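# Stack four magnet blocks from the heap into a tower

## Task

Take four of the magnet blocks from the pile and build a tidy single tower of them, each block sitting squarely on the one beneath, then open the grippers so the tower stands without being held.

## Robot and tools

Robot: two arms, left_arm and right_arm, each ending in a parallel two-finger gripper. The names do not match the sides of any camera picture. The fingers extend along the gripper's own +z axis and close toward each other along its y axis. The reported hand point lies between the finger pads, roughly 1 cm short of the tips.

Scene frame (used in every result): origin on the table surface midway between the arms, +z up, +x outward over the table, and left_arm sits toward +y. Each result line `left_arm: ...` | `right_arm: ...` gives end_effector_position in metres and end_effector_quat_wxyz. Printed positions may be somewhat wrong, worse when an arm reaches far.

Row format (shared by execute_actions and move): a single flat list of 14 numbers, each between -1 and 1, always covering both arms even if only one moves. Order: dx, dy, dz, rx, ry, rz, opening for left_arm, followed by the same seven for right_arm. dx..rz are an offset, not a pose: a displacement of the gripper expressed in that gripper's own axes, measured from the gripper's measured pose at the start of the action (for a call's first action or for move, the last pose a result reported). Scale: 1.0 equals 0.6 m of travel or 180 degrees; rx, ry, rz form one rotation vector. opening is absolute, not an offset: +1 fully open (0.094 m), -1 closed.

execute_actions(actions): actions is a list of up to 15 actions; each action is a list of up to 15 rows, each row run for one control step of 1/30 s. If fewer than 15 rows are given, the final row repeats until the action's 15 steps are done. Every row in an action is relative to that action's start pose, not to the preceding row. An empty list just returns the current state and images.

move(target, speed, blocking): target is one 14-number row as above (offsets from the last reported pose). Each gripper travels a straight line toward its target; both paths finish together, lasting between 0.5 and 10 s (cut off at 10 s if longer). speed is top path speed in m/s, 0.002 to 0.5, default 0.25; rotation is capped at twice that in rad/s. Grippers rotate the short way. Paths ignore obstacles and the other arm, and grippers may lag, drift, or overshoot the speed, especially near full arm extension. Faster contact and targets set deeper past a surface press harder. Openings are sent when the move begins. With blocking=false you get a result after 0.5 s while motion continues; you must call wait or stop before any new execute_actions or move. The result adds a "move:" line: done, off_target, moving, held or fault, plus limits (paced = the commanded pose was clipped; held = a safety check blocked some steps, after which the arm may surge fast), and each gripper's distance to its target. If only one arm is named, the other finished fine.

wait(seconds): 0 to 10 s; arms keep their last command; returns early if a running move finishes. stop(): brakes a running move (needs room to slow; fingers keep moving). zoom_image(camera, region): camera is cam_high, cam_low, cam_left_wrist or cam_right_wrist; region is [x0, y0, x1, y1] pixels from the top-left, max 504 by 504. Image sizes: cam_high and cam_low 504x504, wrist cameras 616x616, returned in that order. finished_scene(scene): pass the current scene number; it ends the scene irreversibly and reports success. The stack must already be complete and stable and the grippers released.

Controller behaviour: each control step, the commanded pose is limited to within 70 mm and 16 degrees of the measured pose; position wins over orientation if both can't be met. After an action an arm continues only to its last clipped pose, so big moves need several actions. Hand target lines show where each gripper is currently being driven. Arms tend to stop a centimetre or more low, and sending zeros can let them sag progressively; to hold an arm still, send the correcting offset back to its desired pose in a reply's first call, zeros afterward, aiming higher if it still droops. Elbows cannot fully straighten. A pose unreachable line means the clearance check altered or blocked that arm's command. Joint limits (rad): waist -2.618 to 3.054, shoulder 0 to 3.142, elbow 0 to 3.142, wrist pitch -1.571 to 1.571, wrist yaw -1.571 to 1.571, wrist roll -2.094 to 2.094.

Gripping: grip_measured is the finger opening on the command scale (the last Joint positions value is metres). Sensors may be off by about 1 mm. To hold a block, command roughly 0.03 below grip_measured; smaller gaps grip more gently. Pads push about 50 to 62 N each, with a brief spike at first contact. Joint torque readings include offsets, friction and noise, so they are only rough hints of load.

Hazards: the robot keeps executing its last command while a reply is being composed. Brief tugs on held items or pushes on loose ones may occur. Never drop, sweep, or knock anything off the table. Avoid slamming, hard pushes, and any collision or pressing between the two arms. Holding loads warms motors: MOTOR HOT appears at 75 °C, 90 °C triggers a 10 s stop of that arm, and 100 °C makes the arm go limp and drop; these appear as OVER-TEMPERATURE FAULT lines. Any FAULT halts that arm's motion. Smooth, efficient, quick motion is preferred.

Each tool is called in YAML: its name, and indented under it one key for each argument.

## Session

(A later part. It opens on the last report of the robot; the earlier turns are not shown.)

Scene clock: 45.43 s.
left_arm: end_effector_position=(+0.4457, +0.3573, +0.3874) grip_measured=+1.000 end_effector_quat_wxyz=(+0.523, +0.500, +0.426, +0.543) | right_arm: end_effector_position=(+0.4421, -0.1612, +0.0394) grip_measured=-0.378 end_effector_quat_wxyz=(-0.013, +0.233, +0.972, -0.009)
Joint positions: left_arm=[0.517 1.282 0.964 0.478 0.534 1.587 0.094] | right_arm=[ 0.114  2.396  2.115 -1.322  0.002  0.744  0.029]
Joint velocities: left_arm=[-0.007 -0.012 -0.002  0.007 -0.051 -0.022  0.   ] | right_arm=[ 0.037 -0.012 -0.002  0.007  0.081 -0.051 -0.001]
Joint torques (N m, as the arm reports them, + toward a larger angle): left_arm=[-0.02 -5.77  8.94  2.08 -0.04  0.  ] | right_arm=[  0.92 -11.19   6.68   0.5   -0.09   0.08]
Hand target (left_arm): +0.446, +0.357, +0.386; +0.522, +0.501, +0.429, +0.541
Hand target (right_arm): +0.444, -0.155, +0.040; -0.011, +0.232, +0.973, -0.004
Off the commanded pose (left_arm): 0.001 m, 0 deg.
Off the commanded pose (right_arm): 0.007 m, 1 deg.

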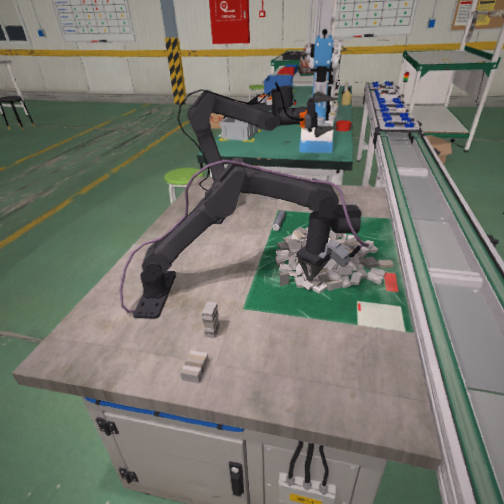

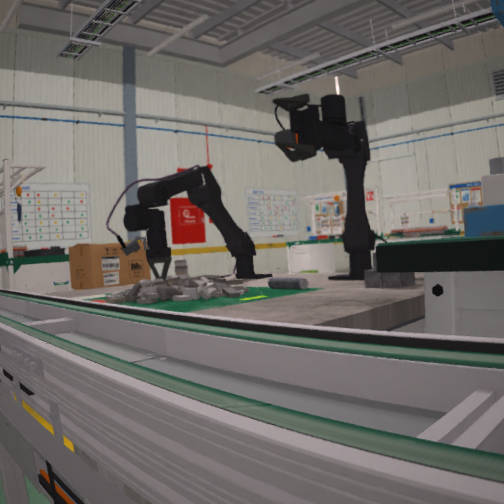

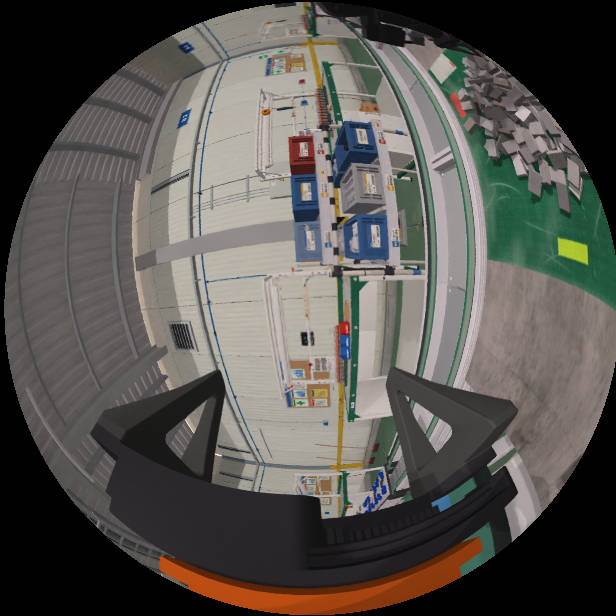

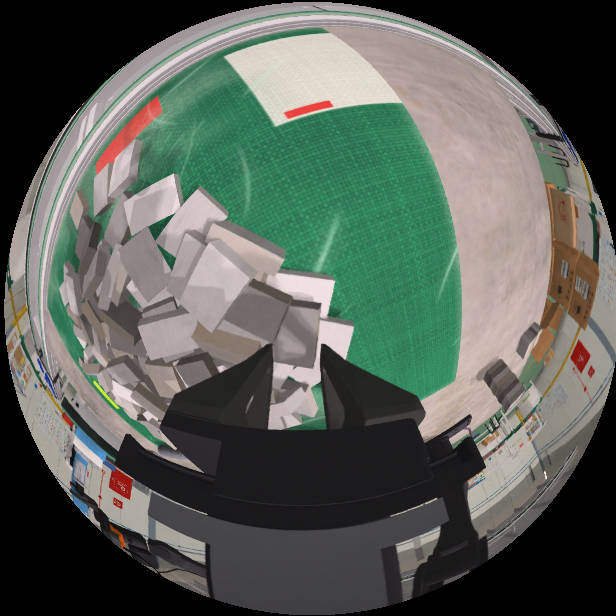

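move:
  target: [0,0,0,0,0,0,1,-0.004,0.006,0.02,-0.006,-0.006,0.03,-0.38]
  speed: 0.05

zoom_image:
  camera: "cam_right_wrist"
  region: [220,240,380,400]

Scene clock: 47.93 s.
left_arm: end_effector_position=(+0.4455, +0.3572, +0.3888) grip_measured=+1.000 end_effector_quat_wxyz=(+0.523, +0.499, +0.424, +0.545) | right_arm: end_effector_position=(+0.4403, -0.1618, +0.0336) grip_measured=-0.378 end_effector_quat_wxyz=(-0.014, +0.273, +0.962, -0.010)
Joint positions: left_arm=[0.517 1.282 0.964 0.484 0.534 1.587 0.094] | right_arm=[ 0.114  2.39   2.082 -1.297  0.003  0.827  0.029]
Joint velocities: left_arm=[-0.012 -0.002  0.002  0.066  0.037 -0.051  0.   ] | right_arm=[-0.002  0.007 -0.007 -0.022 -0.022  0.066  0.   ]
Joint torques (N m, as the arm reports them, + toward a larger angle): left_arm=[-0.02 -5.77  8.94  2.11 -0.05  0.  ] | right_arm=[  0.18 -12.18   3.52   1.12   0.01   0.13]
Hand target (left_arm): +0.446, +0.357, +0.387; +0.523, +0.500, +0.426, +0.543
Hand target (right_arm): +0.445, -0.159, +0.028; -0.002, +0.279, +0.960, -0.003
Off the commanded pose (left_arm): 0.001 m, 0 deg.
Off the commanded pose (right_arm): 0.009 m, 2 deg.
move: done

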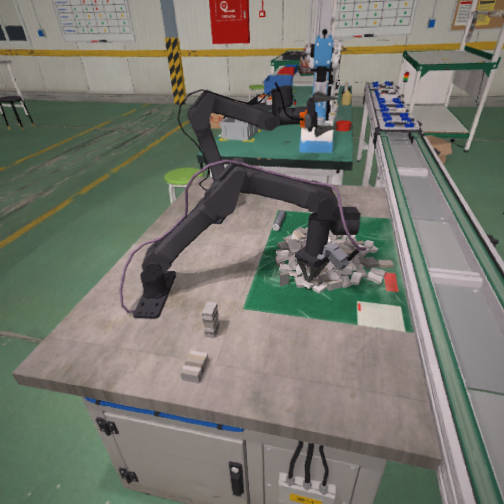

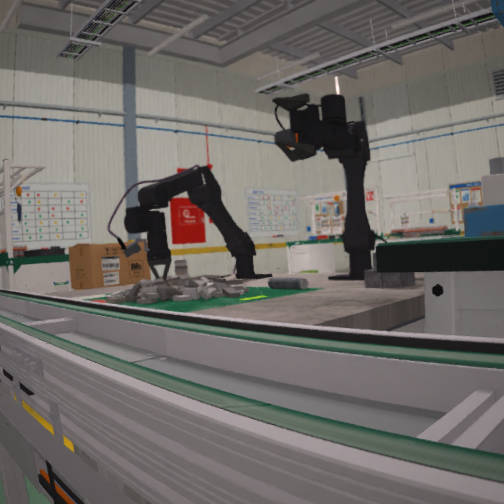

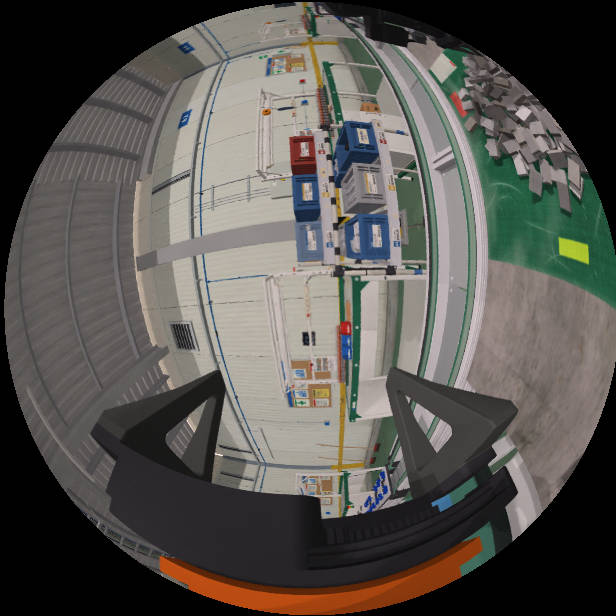

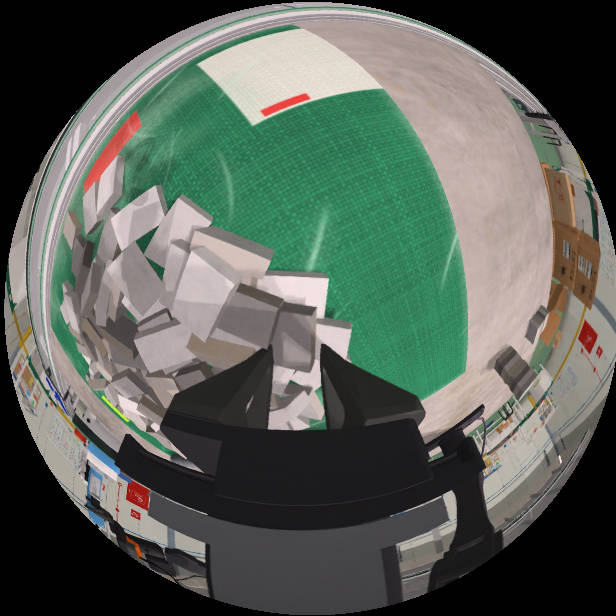

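Region (220, 240, 380, 400) of cam_right_wrist's 616x616 image, scaled by 3.150, with more detail than that image has.

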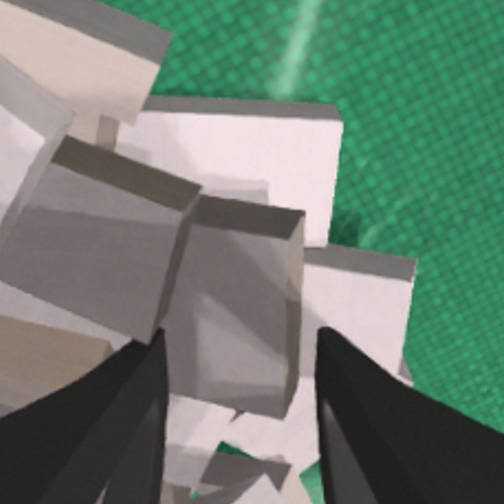

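execute_actions:
  actions:
    - [[0,0,0,0,0,0,1,0,0.01,-0.012,0,0,0,-0.33],[0,0,0,0,0,0,1,0,0.01,-0.012,0,0,0,-0.33],[0,0,0,0,0,0,1,0.006,0.026,-0.01,0,0,0,-0.33],[0,0,0,0,0,0,1,0.006,0.026,-0.008,0,0,0,-0.33],[0,0,0,0,0,0,1,0.006,0.026,-0.008,0,0,0,-0.33],[0,0,0,0,0,0,1,0.006,0.026,-0.008,0,0,0,-0.33],[0,0,0,0,0,0,1,0.006,0.026,-0.008,0,0,0,-0.33],[0,0,0,0,0,0,1,0.004,0.018,-0.008,0,0,0,-0.33]]

zoom_image:
  camera: "cam_right_wrist"
  region: [220,240,380,400]

Scene clock: 50.30 s.
left_arm: end_effector_position=(+0.4453, +0.3571, +0.3902) grip_measured=+1.000 end_effector_quat_wxyz=(+0.524, +0.498, +0.422, +0.547) | right_arm: end_effector_position=(+0.4396, -0.1601, +0.0389) grip_measured=-0.333 end_effector_quat_wxyz=(-0.019, +0.276, +0.961, -0.020)
Joint positions: left_arm=[0.517 1.282 0.964 0.49  0.534 1.587 0.094] | right_arm=[ 0.122  2.413  2.144 -1.355  0.013  0.84   0.031]
Joint velocities: left_arm=[ 0.002  0.007 -0.002  0.037 -0.022 -0.007  0.   ] | right_arm=[-0.002  0.007  0.002  0.007 -0.037 -0.022  0.001]
Joint torques (N m, as the arm reports them, + toward a larger angle): left_arm=[ 0.   -5.76  8.94  2.11 -0.05  0.  ] | right_arm=[  1.06 -11.28   6.63   0.59  -0.16   0.06]
Hand target (left_arm): +0.446, +0.357, +0.389; +0.523, +0.499, +0.424, +0.545
Hand target (right_arm): +0.444, -0.151, +0.038; -0.014, +0.273, +0.962, -0.010
Off the commanded pose (left_arm): 0.001 m, 0 deg.
Off the commanded pose (right_arm): 0.010 m, 1 deg.

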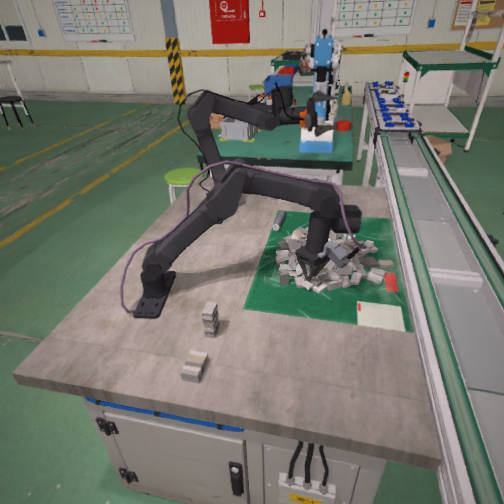

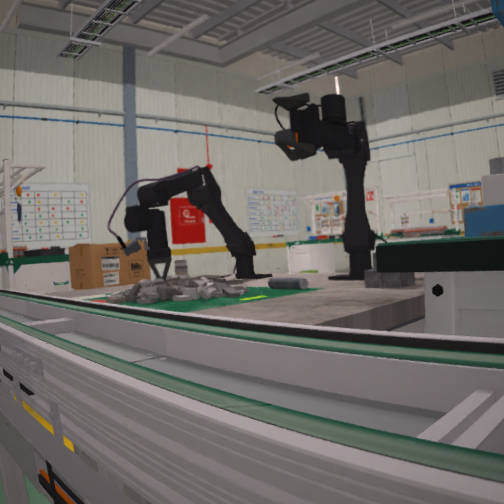

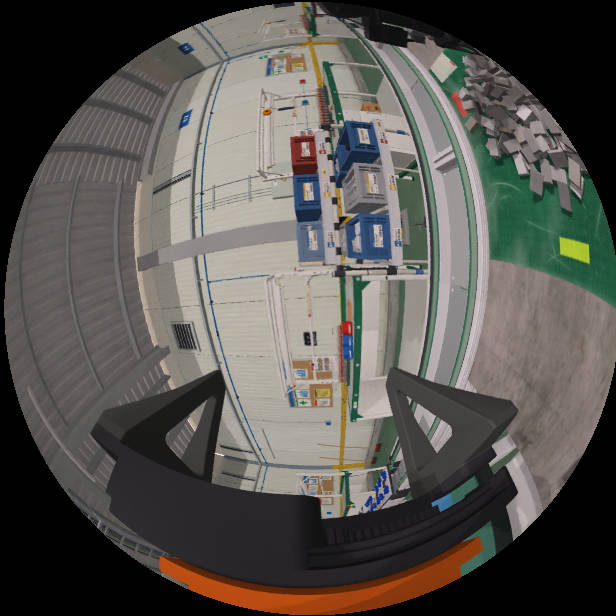

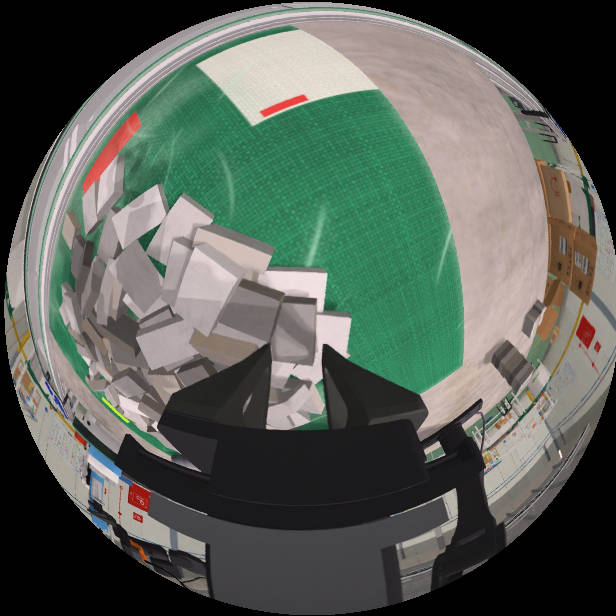

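Region (220, 240, 380, 400) of cam_right_wrist's 616x616 image, scaled by 3.150, with more detail than that image has.

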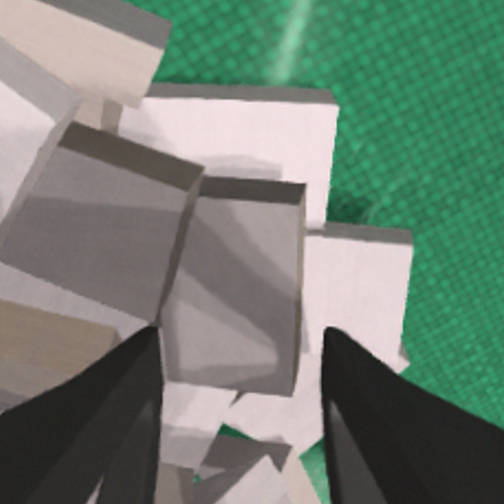

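move:
  target: [0,0,0,0,0,0,1,-0.004,0.02,0.022,-0.016,-0.008,0,-0.33]
  speed: 0.04

zoom_image:
  camera: "cam_right_wrist"
  region: [220,240,380,400]

Scene clock: 52.33 s.
left_arm: end_effector_position=(+0.4451, +0.3570, +0.3915) grip_measured=+1.000 end_effector_quat_wxyz=(+0.524, +0.498, +0.420, +0.549) | right_arm: end_effector_position=(+0.4382, -0.1605, +0.0337) grip_measured=-0.333 end_effector_quat_wxyz=(-0.017, +0.276, +0.961, -0.018)
Joint positions: left_arm=[0.517 1.282 0.964 0.496 0.534 1.587 0.094] | right_arm=[ 0.122  2.399  2.098 -1.317  0.013  0.84   0.031]
Joint velocities: left_arm=[-0.007  0.012  0.002  0.022  0.051  0.022  0.   ] | right_arm=[-0.022 -0.002 -0.007 -0.007 -0.007 -0.007 -0.   ]
Joint torques (N m, as the arm reports them, + toward a larger angle): left_arm=[-0.02 -5.77  8.93  2.11 -0.05  0.  ] | right_arm=[  0.63 -11.8    3.59   1.26  -0.15   0.07]
Hand target (left_arm): +0.445, +0.357, +0.390; +0.524, +0.498, +0.422, +0.547
Hand target (right_arm): +0.447, -0.152, +0.026; -0.002, +0.276, +0.961, +0.000
Off the commanded pose (left_arm): 0.001 m, 0 deg.
Off the commanded pose (right_arm): 0.015 m, 3 deg.
move: off_target (right_arm)

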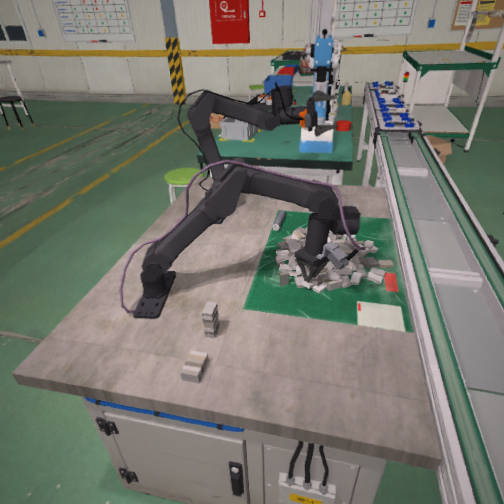

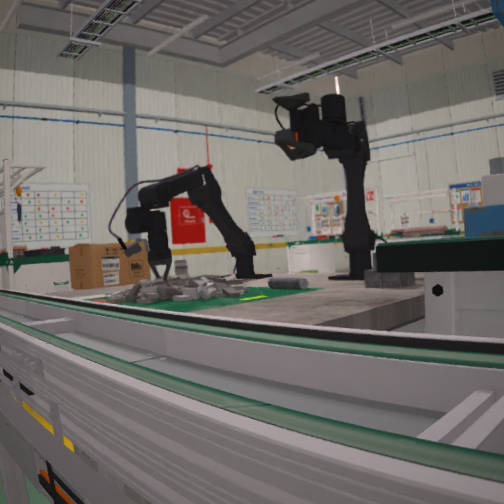

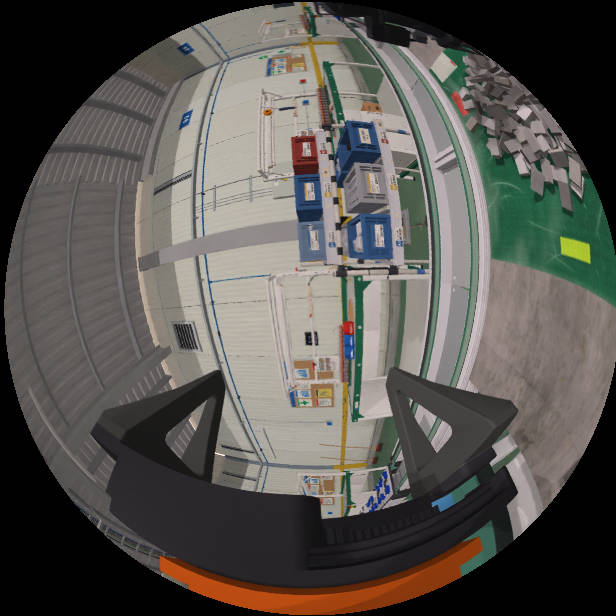

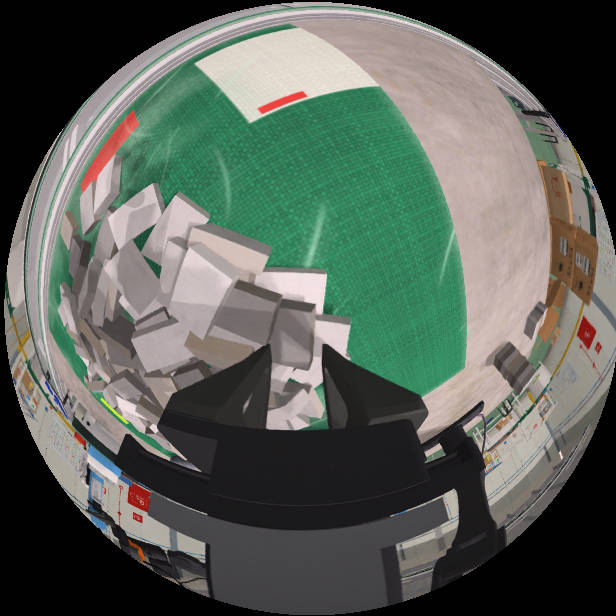

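Region (220, 240, 380, 400) of cam_right_wrist's 616x616 image, scaled by 3.150, with more detail than that image has.

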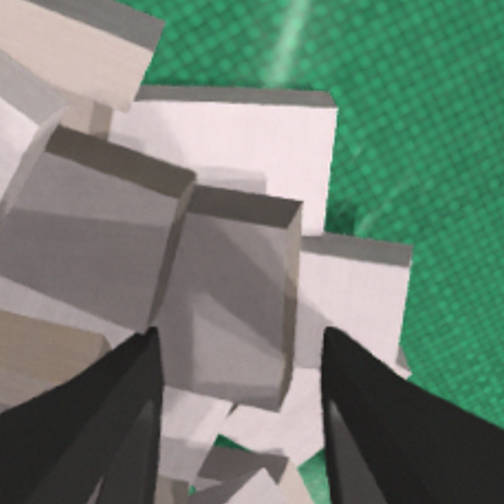

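move:
  target: [0,0,0,0,0,0,1,0,-0.045,0.008,-0.014,-0.007,0,-0.33]
  speed: 0.04

zoom_image:
  camera: "cam_right_wrist"
  region: [200,220,400,420]

Scene clock: 55.83 s.
left_arm: end_effector_position=(+0.4449, +0.3569, +0.3929) grip_measured=+1.000 end_effector_quat_wxyz=(+0.525, +0.497, +0.418, +0.551) | right_arm: end_effector_position=(+0.4274, -0.1778, +0.0336) grip_measured=-0.332 end_effector_quat_wxyz=(+0.002, +0.276, +0.961, +0.004)
Joint positions: left_arm=[0.517 1.282 0.964 0.503 0.534 1.587 0.094] | right_arm=[ 0.084  2.264  1.865 -1.165 -0.005  0.803  0.031]
Joint velocities: left_arm=[-0.002  0.002 -0.012 -0.022 -0.066  0.007  0.   ] | right_arm=[ 0.002  0.002 -0.012  0.051  0.022 -0.037  0.   ]
Joint torques (N m, as the arm reports them, + toward a larger angle): left_arm=[-0.02 -5.78  8.93  2.11 -0.06  0.  ] | right_arm=[ -0.89 -11.74   3.48   0.73   0.01  -0.08]
Hand target (left_arm): +0.445, +0.357, +0.392; +0.524, +0.498, +0.420, +0.549
Hand target (right_arm): +0.424, -0.184, +0.030; -0.000, +0.276, +0.961, -0.000
Off the commanded pose (left_arm): 0.001 m, 0 deg.
Off the commanded pose (right_arm): 0.008 m, 1 deg.
move: done

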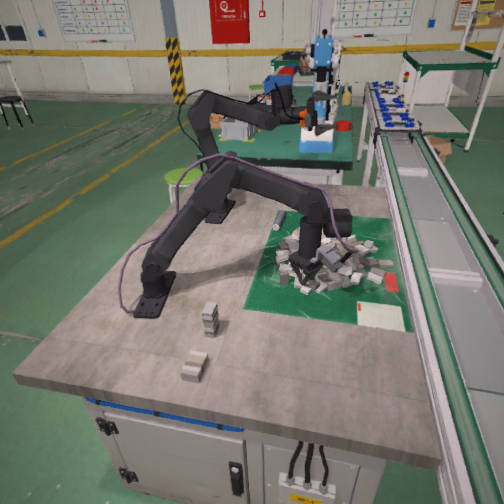

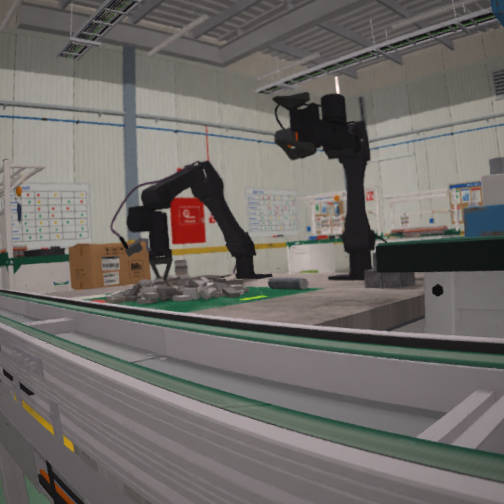

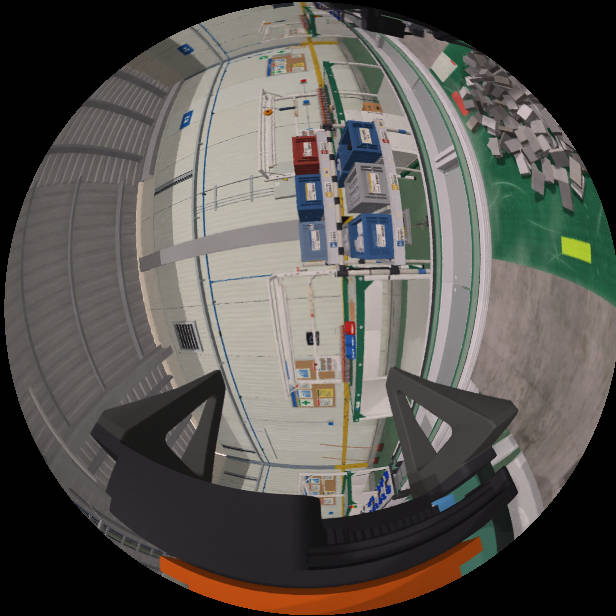

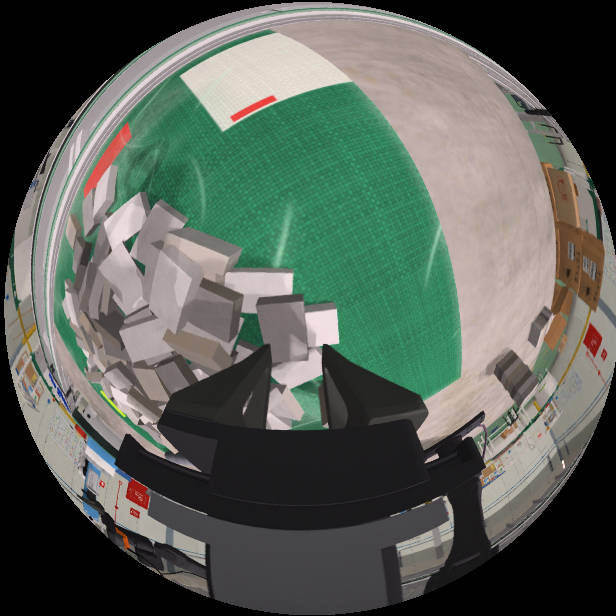

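Region (200, 220, 400, 420) of cam_right_wrist's 616x616 image, scaled by 2.520, with more detail than that image has.

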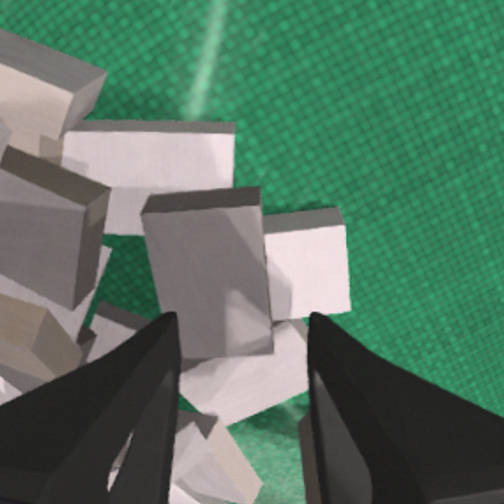

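move:
  target: [0,0,0,0,0,0,1,-0.025,0.025,-0.016,0,0,-0.035,-0.3]
  speed: 0.1

zoom_image:
  camera: "cam_right_wrist"
  region: [220,240,380,400]

Scene clock: 57.87 s.
left_arm: end_effector_position=(+0.4447, +0.3567, +0.3942) grip_measured=+1.000 end_effector_quat_wxyz=(+0.525, +0.496, +0.415, +0.553) | right_arm: end_effector_position=(+0.4450, -0.1734, +0.0421) grip_measured=-0.302 end_effector_quat_wxyz=(+0.003, +0.228, +0.974, +0.004)
Joint positions: left_arm=[0.517 1.282 0.964 0.509 0.534 1.587 0.094] | right_arm=[ 0.084  2.341  2.031 -1.252 -0.005  0.703  0.033]
Joint velocities: left_arm=[-0.002  0.002  0.007 -0.007 -0.022  0.066  0.   ] | right_arm=[ 0.002 -0.002 -0.002 -0.051 -0.022 -0.066  0.001]
Joint torques (N m, as the arm reports them, + toward a larger angle): left_arm=[-0.01 -5.77  8.92  2.11 -0.06  0.  ] | right_arm=[ -0.12 -10.29   7.73   0.46  -0.03  -0.1 ]
Hand target (left_arm): +0.445, +0.357, +0.393; +0.525, +0.497, +0.418, +0.551
Hand target (right_arm): +0.448, -0.173, +0.043; +0.003, +0.223, +0.975, +0.004
Off the commanded pose (left_arm): 0.001 m, 0 deg.
Off the commanded pose (right_arm): 0.003 m, 1 deg.
move: done

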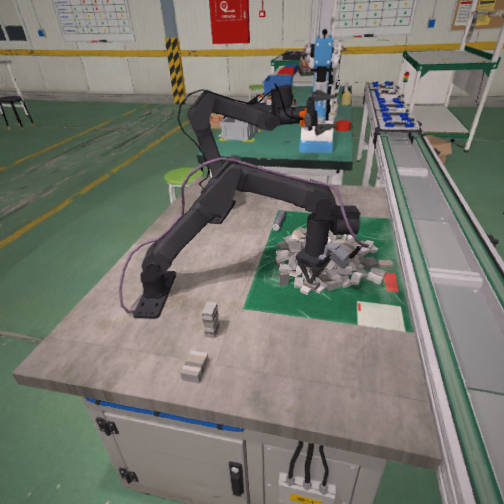

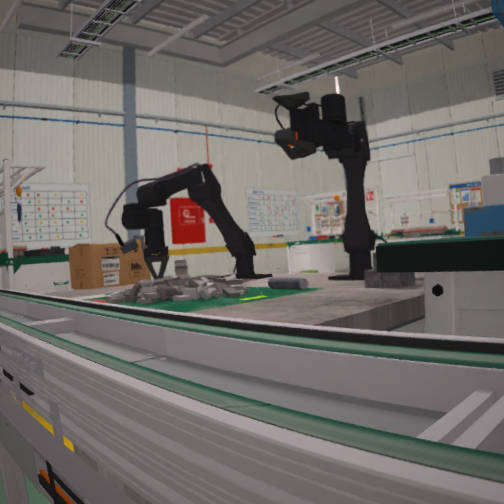

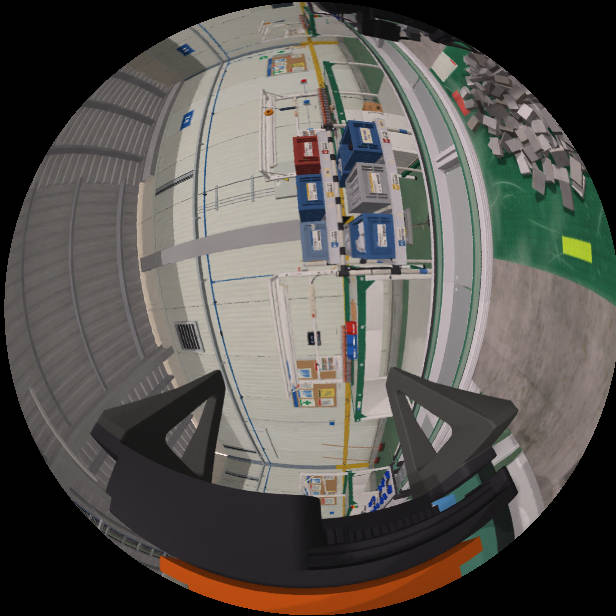

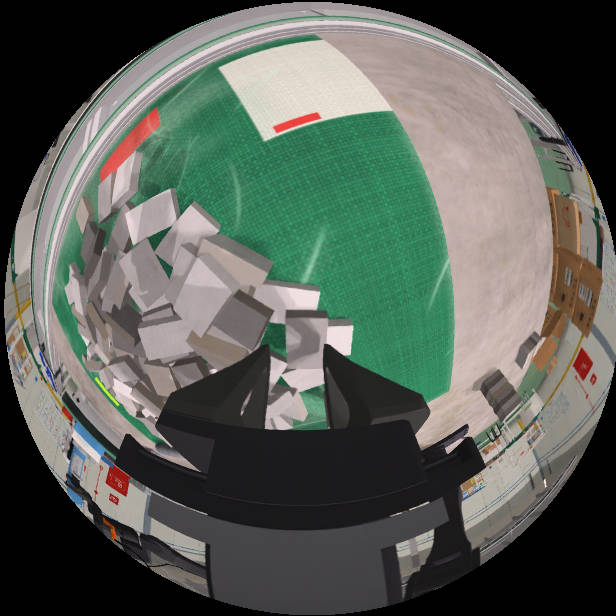

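Region (220, 240, 380, 400) of cam_right_wrist's 616x616 image, scaled by 3.150, with more detail than that image has.

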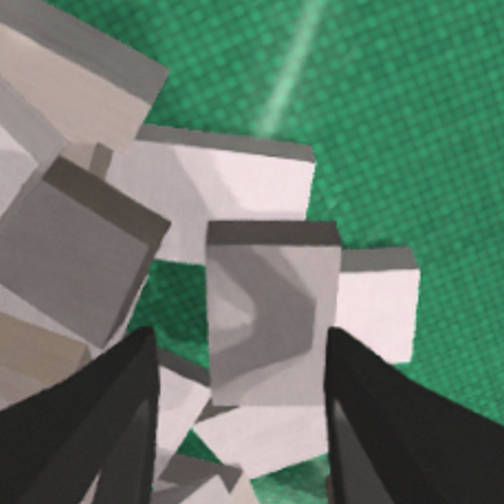

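execute_actions:
  actions:
    - [[0,0,0,0,0,0,1,-0.006,-0.024,0,0,0,0,-0.22],[0,0,0,0,0,0,1,-0.006,-0.024,0,0,0,0,-0.22],[0,0,0,0,0,0,1,-0.006,-0.024,0,0,0,0,-0.22],[0,0,0,0,0,0,1,-0.006,-0.024,0,0,0,0,-0.22],[0,0,0,0,0,0,1,-0.006,-0.024,0,0,0,0,-0.22],[0,0,0,0,0,0,1,-0.004,-0.016,0.004,0,0,0,-0.22]]

zoom_image:
  camera: "cam_right_wrist"
  region: [220,240,380,400]

Scene clock: 59.87 s.
left_arm: end_effector_position=(+0.4444, +0.3566, +0.3955) grip_measured=+1.000 end_effector_quat_wxyz=(+0.525, +0.495, +0.413, +0.555) | right_arm: end_effector_position=(+0.4440, -0.1831, +0.0395) grip_measured=-0.222 end_effector_quat_wxyz=(+0.001, +0.231, +0.973, +0.003)
Joint positions: left_arm=[0.517 1.282 0.964 0.514 0.534 1.587 0.094] | right_arm=[ 0.064  2.332  2.005 -1.239 -0.005  0.689  0.037]
Joint velocities: left_arm=[-0.012 -0.007 -0.002  0.081  0.051  0.037  0.   ] | right_arm=[-0.002  0.002 -0.012  0.007 -0.051 -0.095  0.   ]
Joint torques (N m, as the arm reports them, + toward a larger angle): left_arm=[-0.01 -5.75  8.92  2.11 -0.06 -0.01] | right_arm=[  0.04 -12.14   4.62   0.71  -0.03  -0.03]
Hand target (left_arm): +0.445, +0.357, +0.394; +0.525, +0.496, +0.415, +0.553
Hand target (right_arm): +0.443, -0.183, +0.040; +0.003, +0.228, +0.974, +0.004
Off the commanded pose (left_arm): 0.001 m, 0 deg.
Off the commanded pose (right_arm): 0.001 m, 0 deg.

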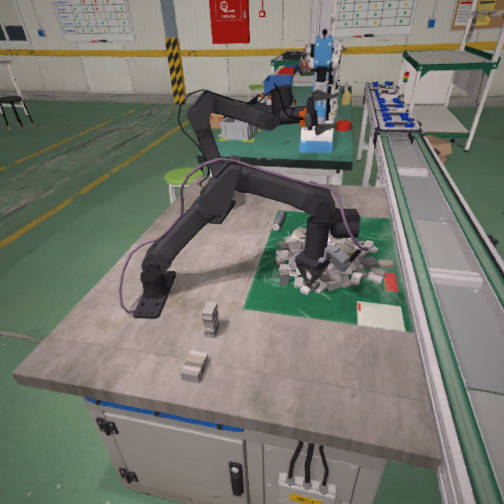

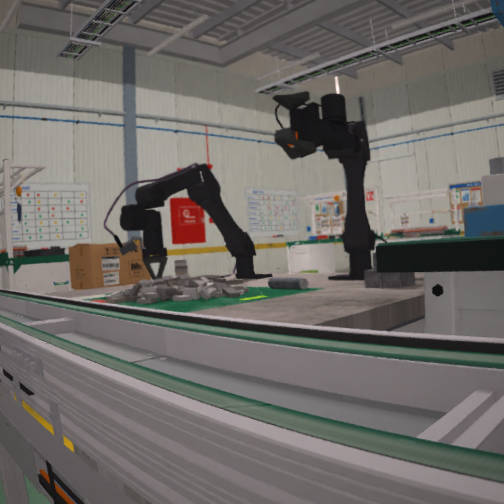

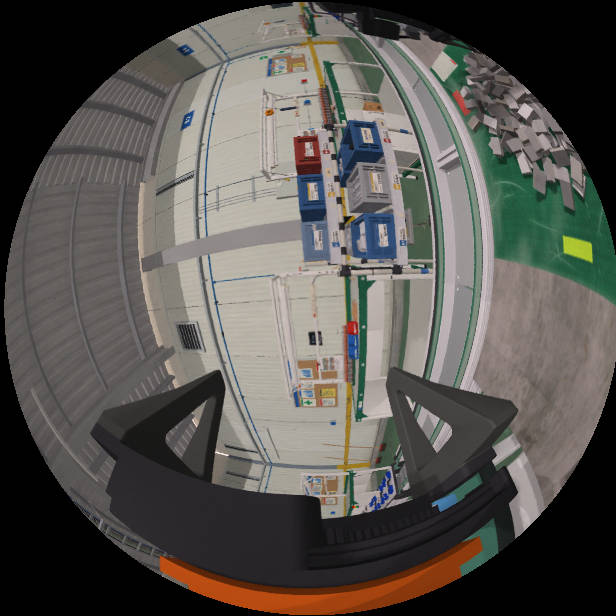

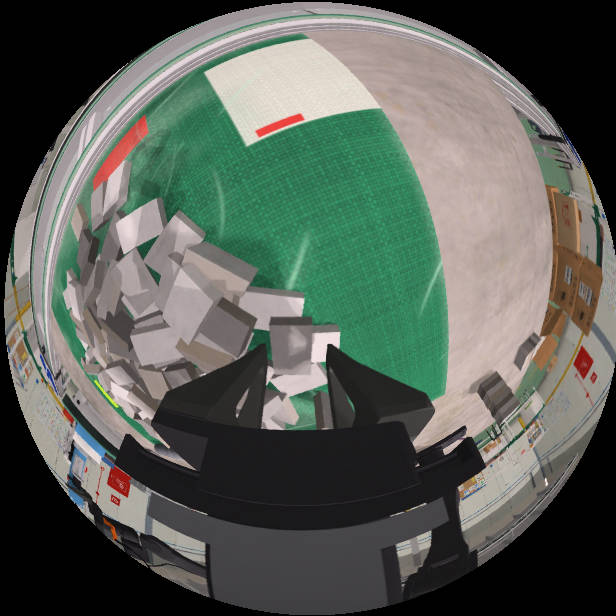

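Region (220, 240, 380, 400) of cam_right_wrist's 616x616 image, scaled by 3.150, with more detail than that image has.

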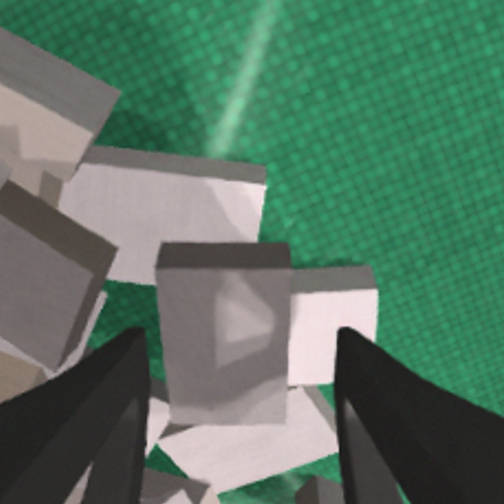

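Within the fingers. Descend.

move:
  target: [0,0,0,0,0,0,1,0,0.004,0.022,0,0,0,-0.22]
  speed: 0.06

zoom_image:
  camera: "cam_right_wrist"
  region: [220,240,380,400]

Scene clock: 61.13 s.
left_arm: end_effector_position=(+0.4442, +0.3565, +0.3967) grip_measured=+1.000 end_effector_quat_wxyz=(+0.526, +0.495, +0.411, +0.556) | right_arm: end_effector_position=(+0.4514, -0.1814, +0.0396) grip_measured=-0.222 end_effector_quat_wxyz=(+0.014, +0.231, +0.973, +0.010)
Joint positions: left_arm=[0.517 1.282 0.964 0.52  0.534 1.587 0.094] | right_arm=[ 0.064  2.332  2.005 -1.209 -0.005  0.689  0.037]
Joint velocities: left_arm=[-0.017 -0.002 -0.007 -0.037  0.037  0.022  0.   ] | right_arm=[-0.022  0.002 -0.012 -0.007  0.022  0.007 -0.001]
Joint torques (N m, as the arm reports them, + toward a larger angle): left_arm=[-0.01 -5.75  8.92  2.1  -0.06  0.  ] | right_arm=[  0.4  -10.65   3.77   0.78  -0.03   0.06]
Hand target (left_arm): +0.444, +0.357, +0.395; +0.525, +0.495, +0.413, +0.555
Hand target (right_arm): +0.445, -0.181, +0.027; +0.001, +0.231, +0.973, +0.003
Off the commanded pose (left_arm): 0.001 m, 0 deg.
Off the commanded pose (right_arm): 0.015 m, 2 deg.
move: off_target (right_arm)

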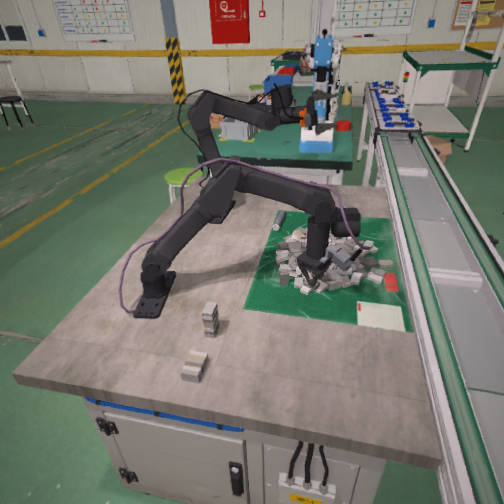

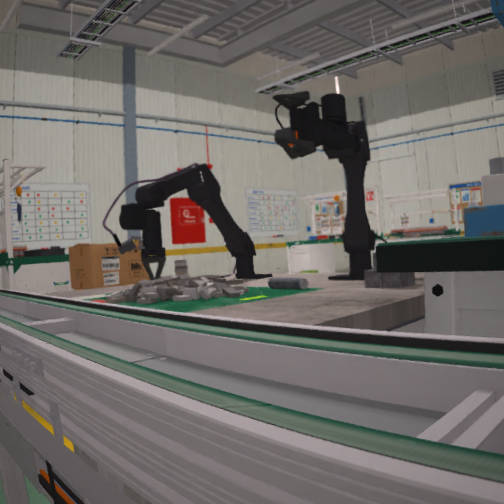

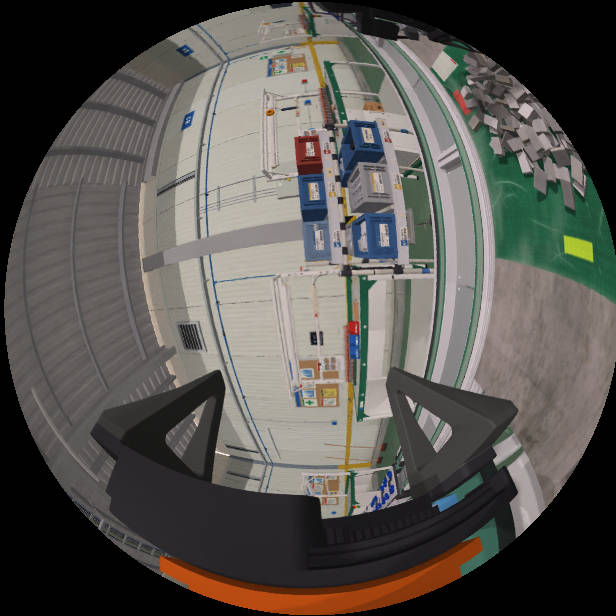

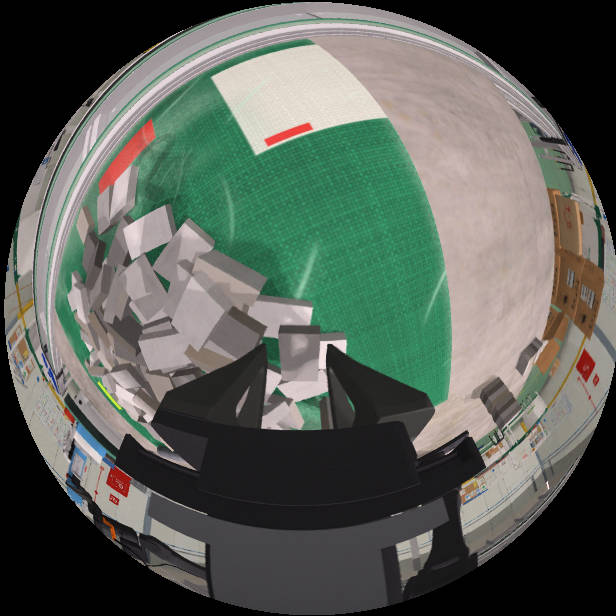

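Region (220, 240, 380, 400) of cam_right_wrist's 616x616 image, scaled by 3.150, with more detail than that image has.

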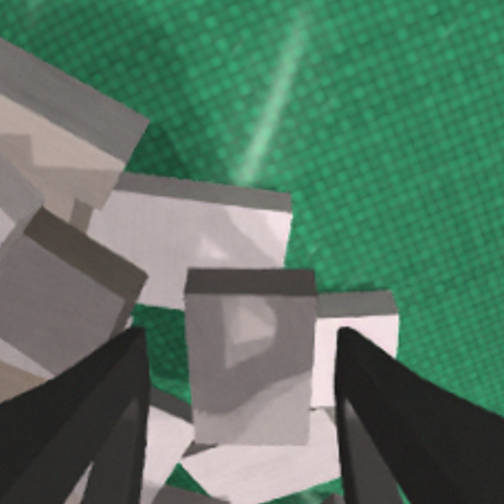

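execute_actions:
  actions:
    - [[0,0,0,0,0,0,1,0.005,-0.002,0.04,0.008,0.007,0,-0.22],[0,0,0,0,0,0,1,0.005,-0.002,0.04,0.008,0.007,0,-0.22],[0,0,0,0,0,0,1,0.005,-0.002,0.04,0.008,0.007,0,-0.22],[0,0,0,0,0,0,1,0.005,-0.002,0.04,0.008,0.007,0,-0.22],[0,0,0,0,0,0,1,0.005,-0.002,0.026,0.008,0.007,0,-0.22]]

zoom_image:
  camera: "cam_right_wrist"
  region: [220,240,380,400]

Scene clock: 62.93 s.
left_arm: end_effector_position=(+0.4440, +0.3564, +0.3980) grip_measured=+1.000 end_effector_quat_wxyz=(+0.526, +0.494, +0.409, +0.558) | right_arm: end_effector_position=(+0.4507, -0.1816, +0.0292) grip_measured=-0.222 end_effector_quat_wxyz=(+0.006, +0.231, +0.973, +0.006)
Joint positions: left_arm=[0.517 1.282 0.964 0.526 0.534 1.587 0.094] | right_arm=[ 0.064  2.355  2.005 -1.204 -0.005  0.689  0.037]
Joint velocities: left_arm=[ 0.002  0.002  0.002 -0.007  0.022 -0.051  0.   ] | right_arm=[ 0.002 -0.012 -0.012  0.007  0.051 -0.007  0.001]
Joint torques (N m, as the arm reports them, + toward a larger angle): left_arm=[-0.02 -5.75  8.91  2.1  -0.06  0.  ] | right_arm=[  0.44 -10.81   5.44   0.58   0.     0.05]
Hand target (left_arm): +0.444, +0.357, +0.397; +0.526, +0.495, +0.411, +0.557
Hand target (right_arm): +0.448, -0.181, +0.024; +0.001, +0.231, +0.973, +0.000
Off the commanded pose (left_arm): 0.001 m, 0 deg.
Off the commanded pose (right_arm): 0.006 m, 1 deg.

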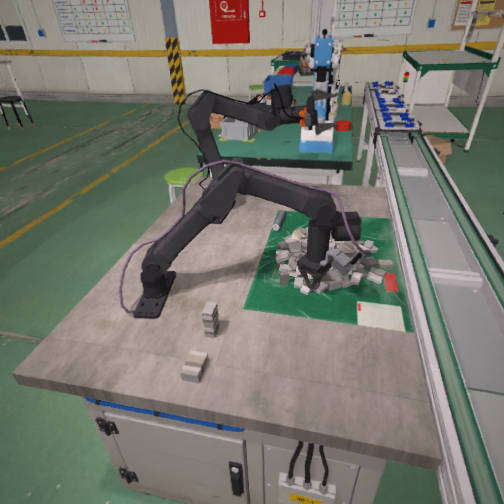

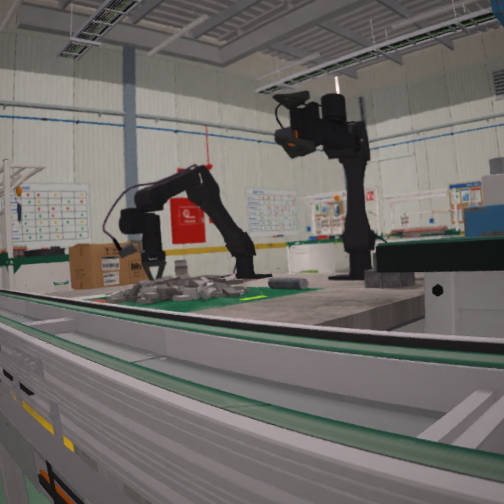

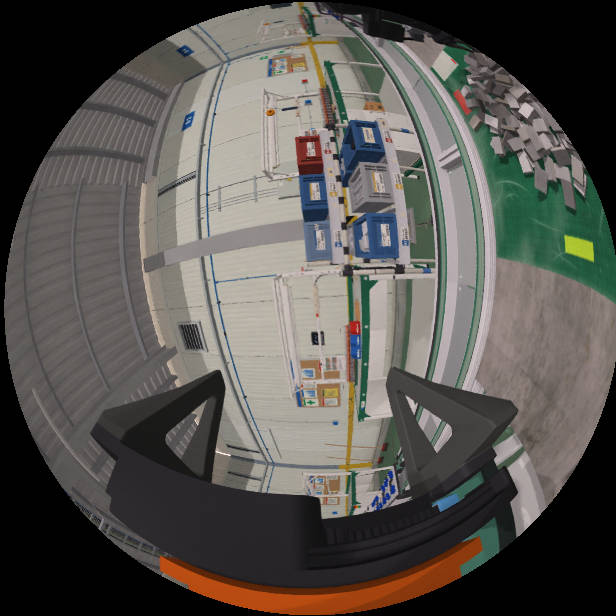

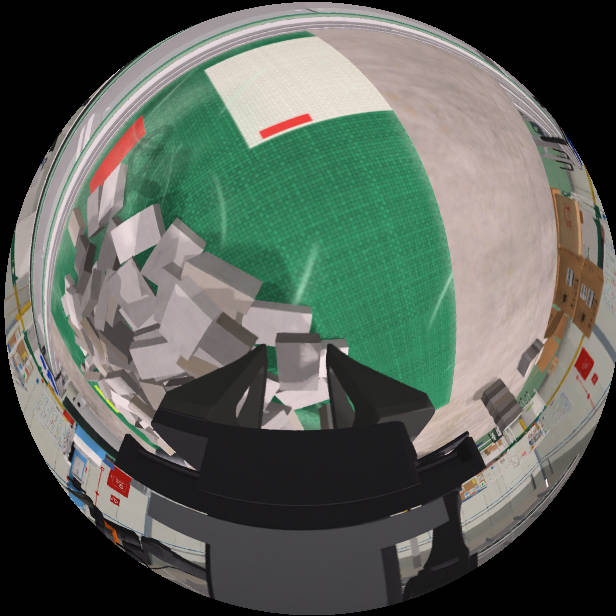

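Region (220, 240, 380, 400) of cam_right_wrist's 616x616 image, scaled by 3.150, with more detail than that image has.

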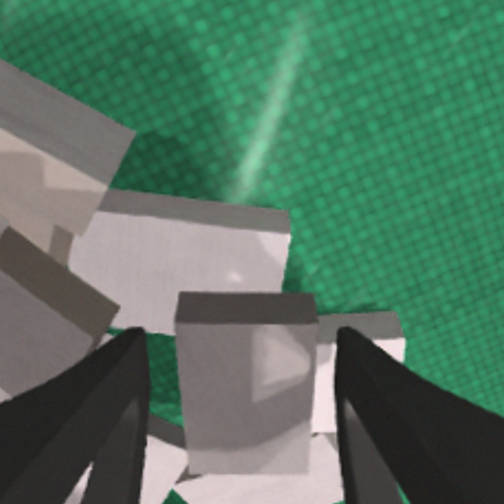

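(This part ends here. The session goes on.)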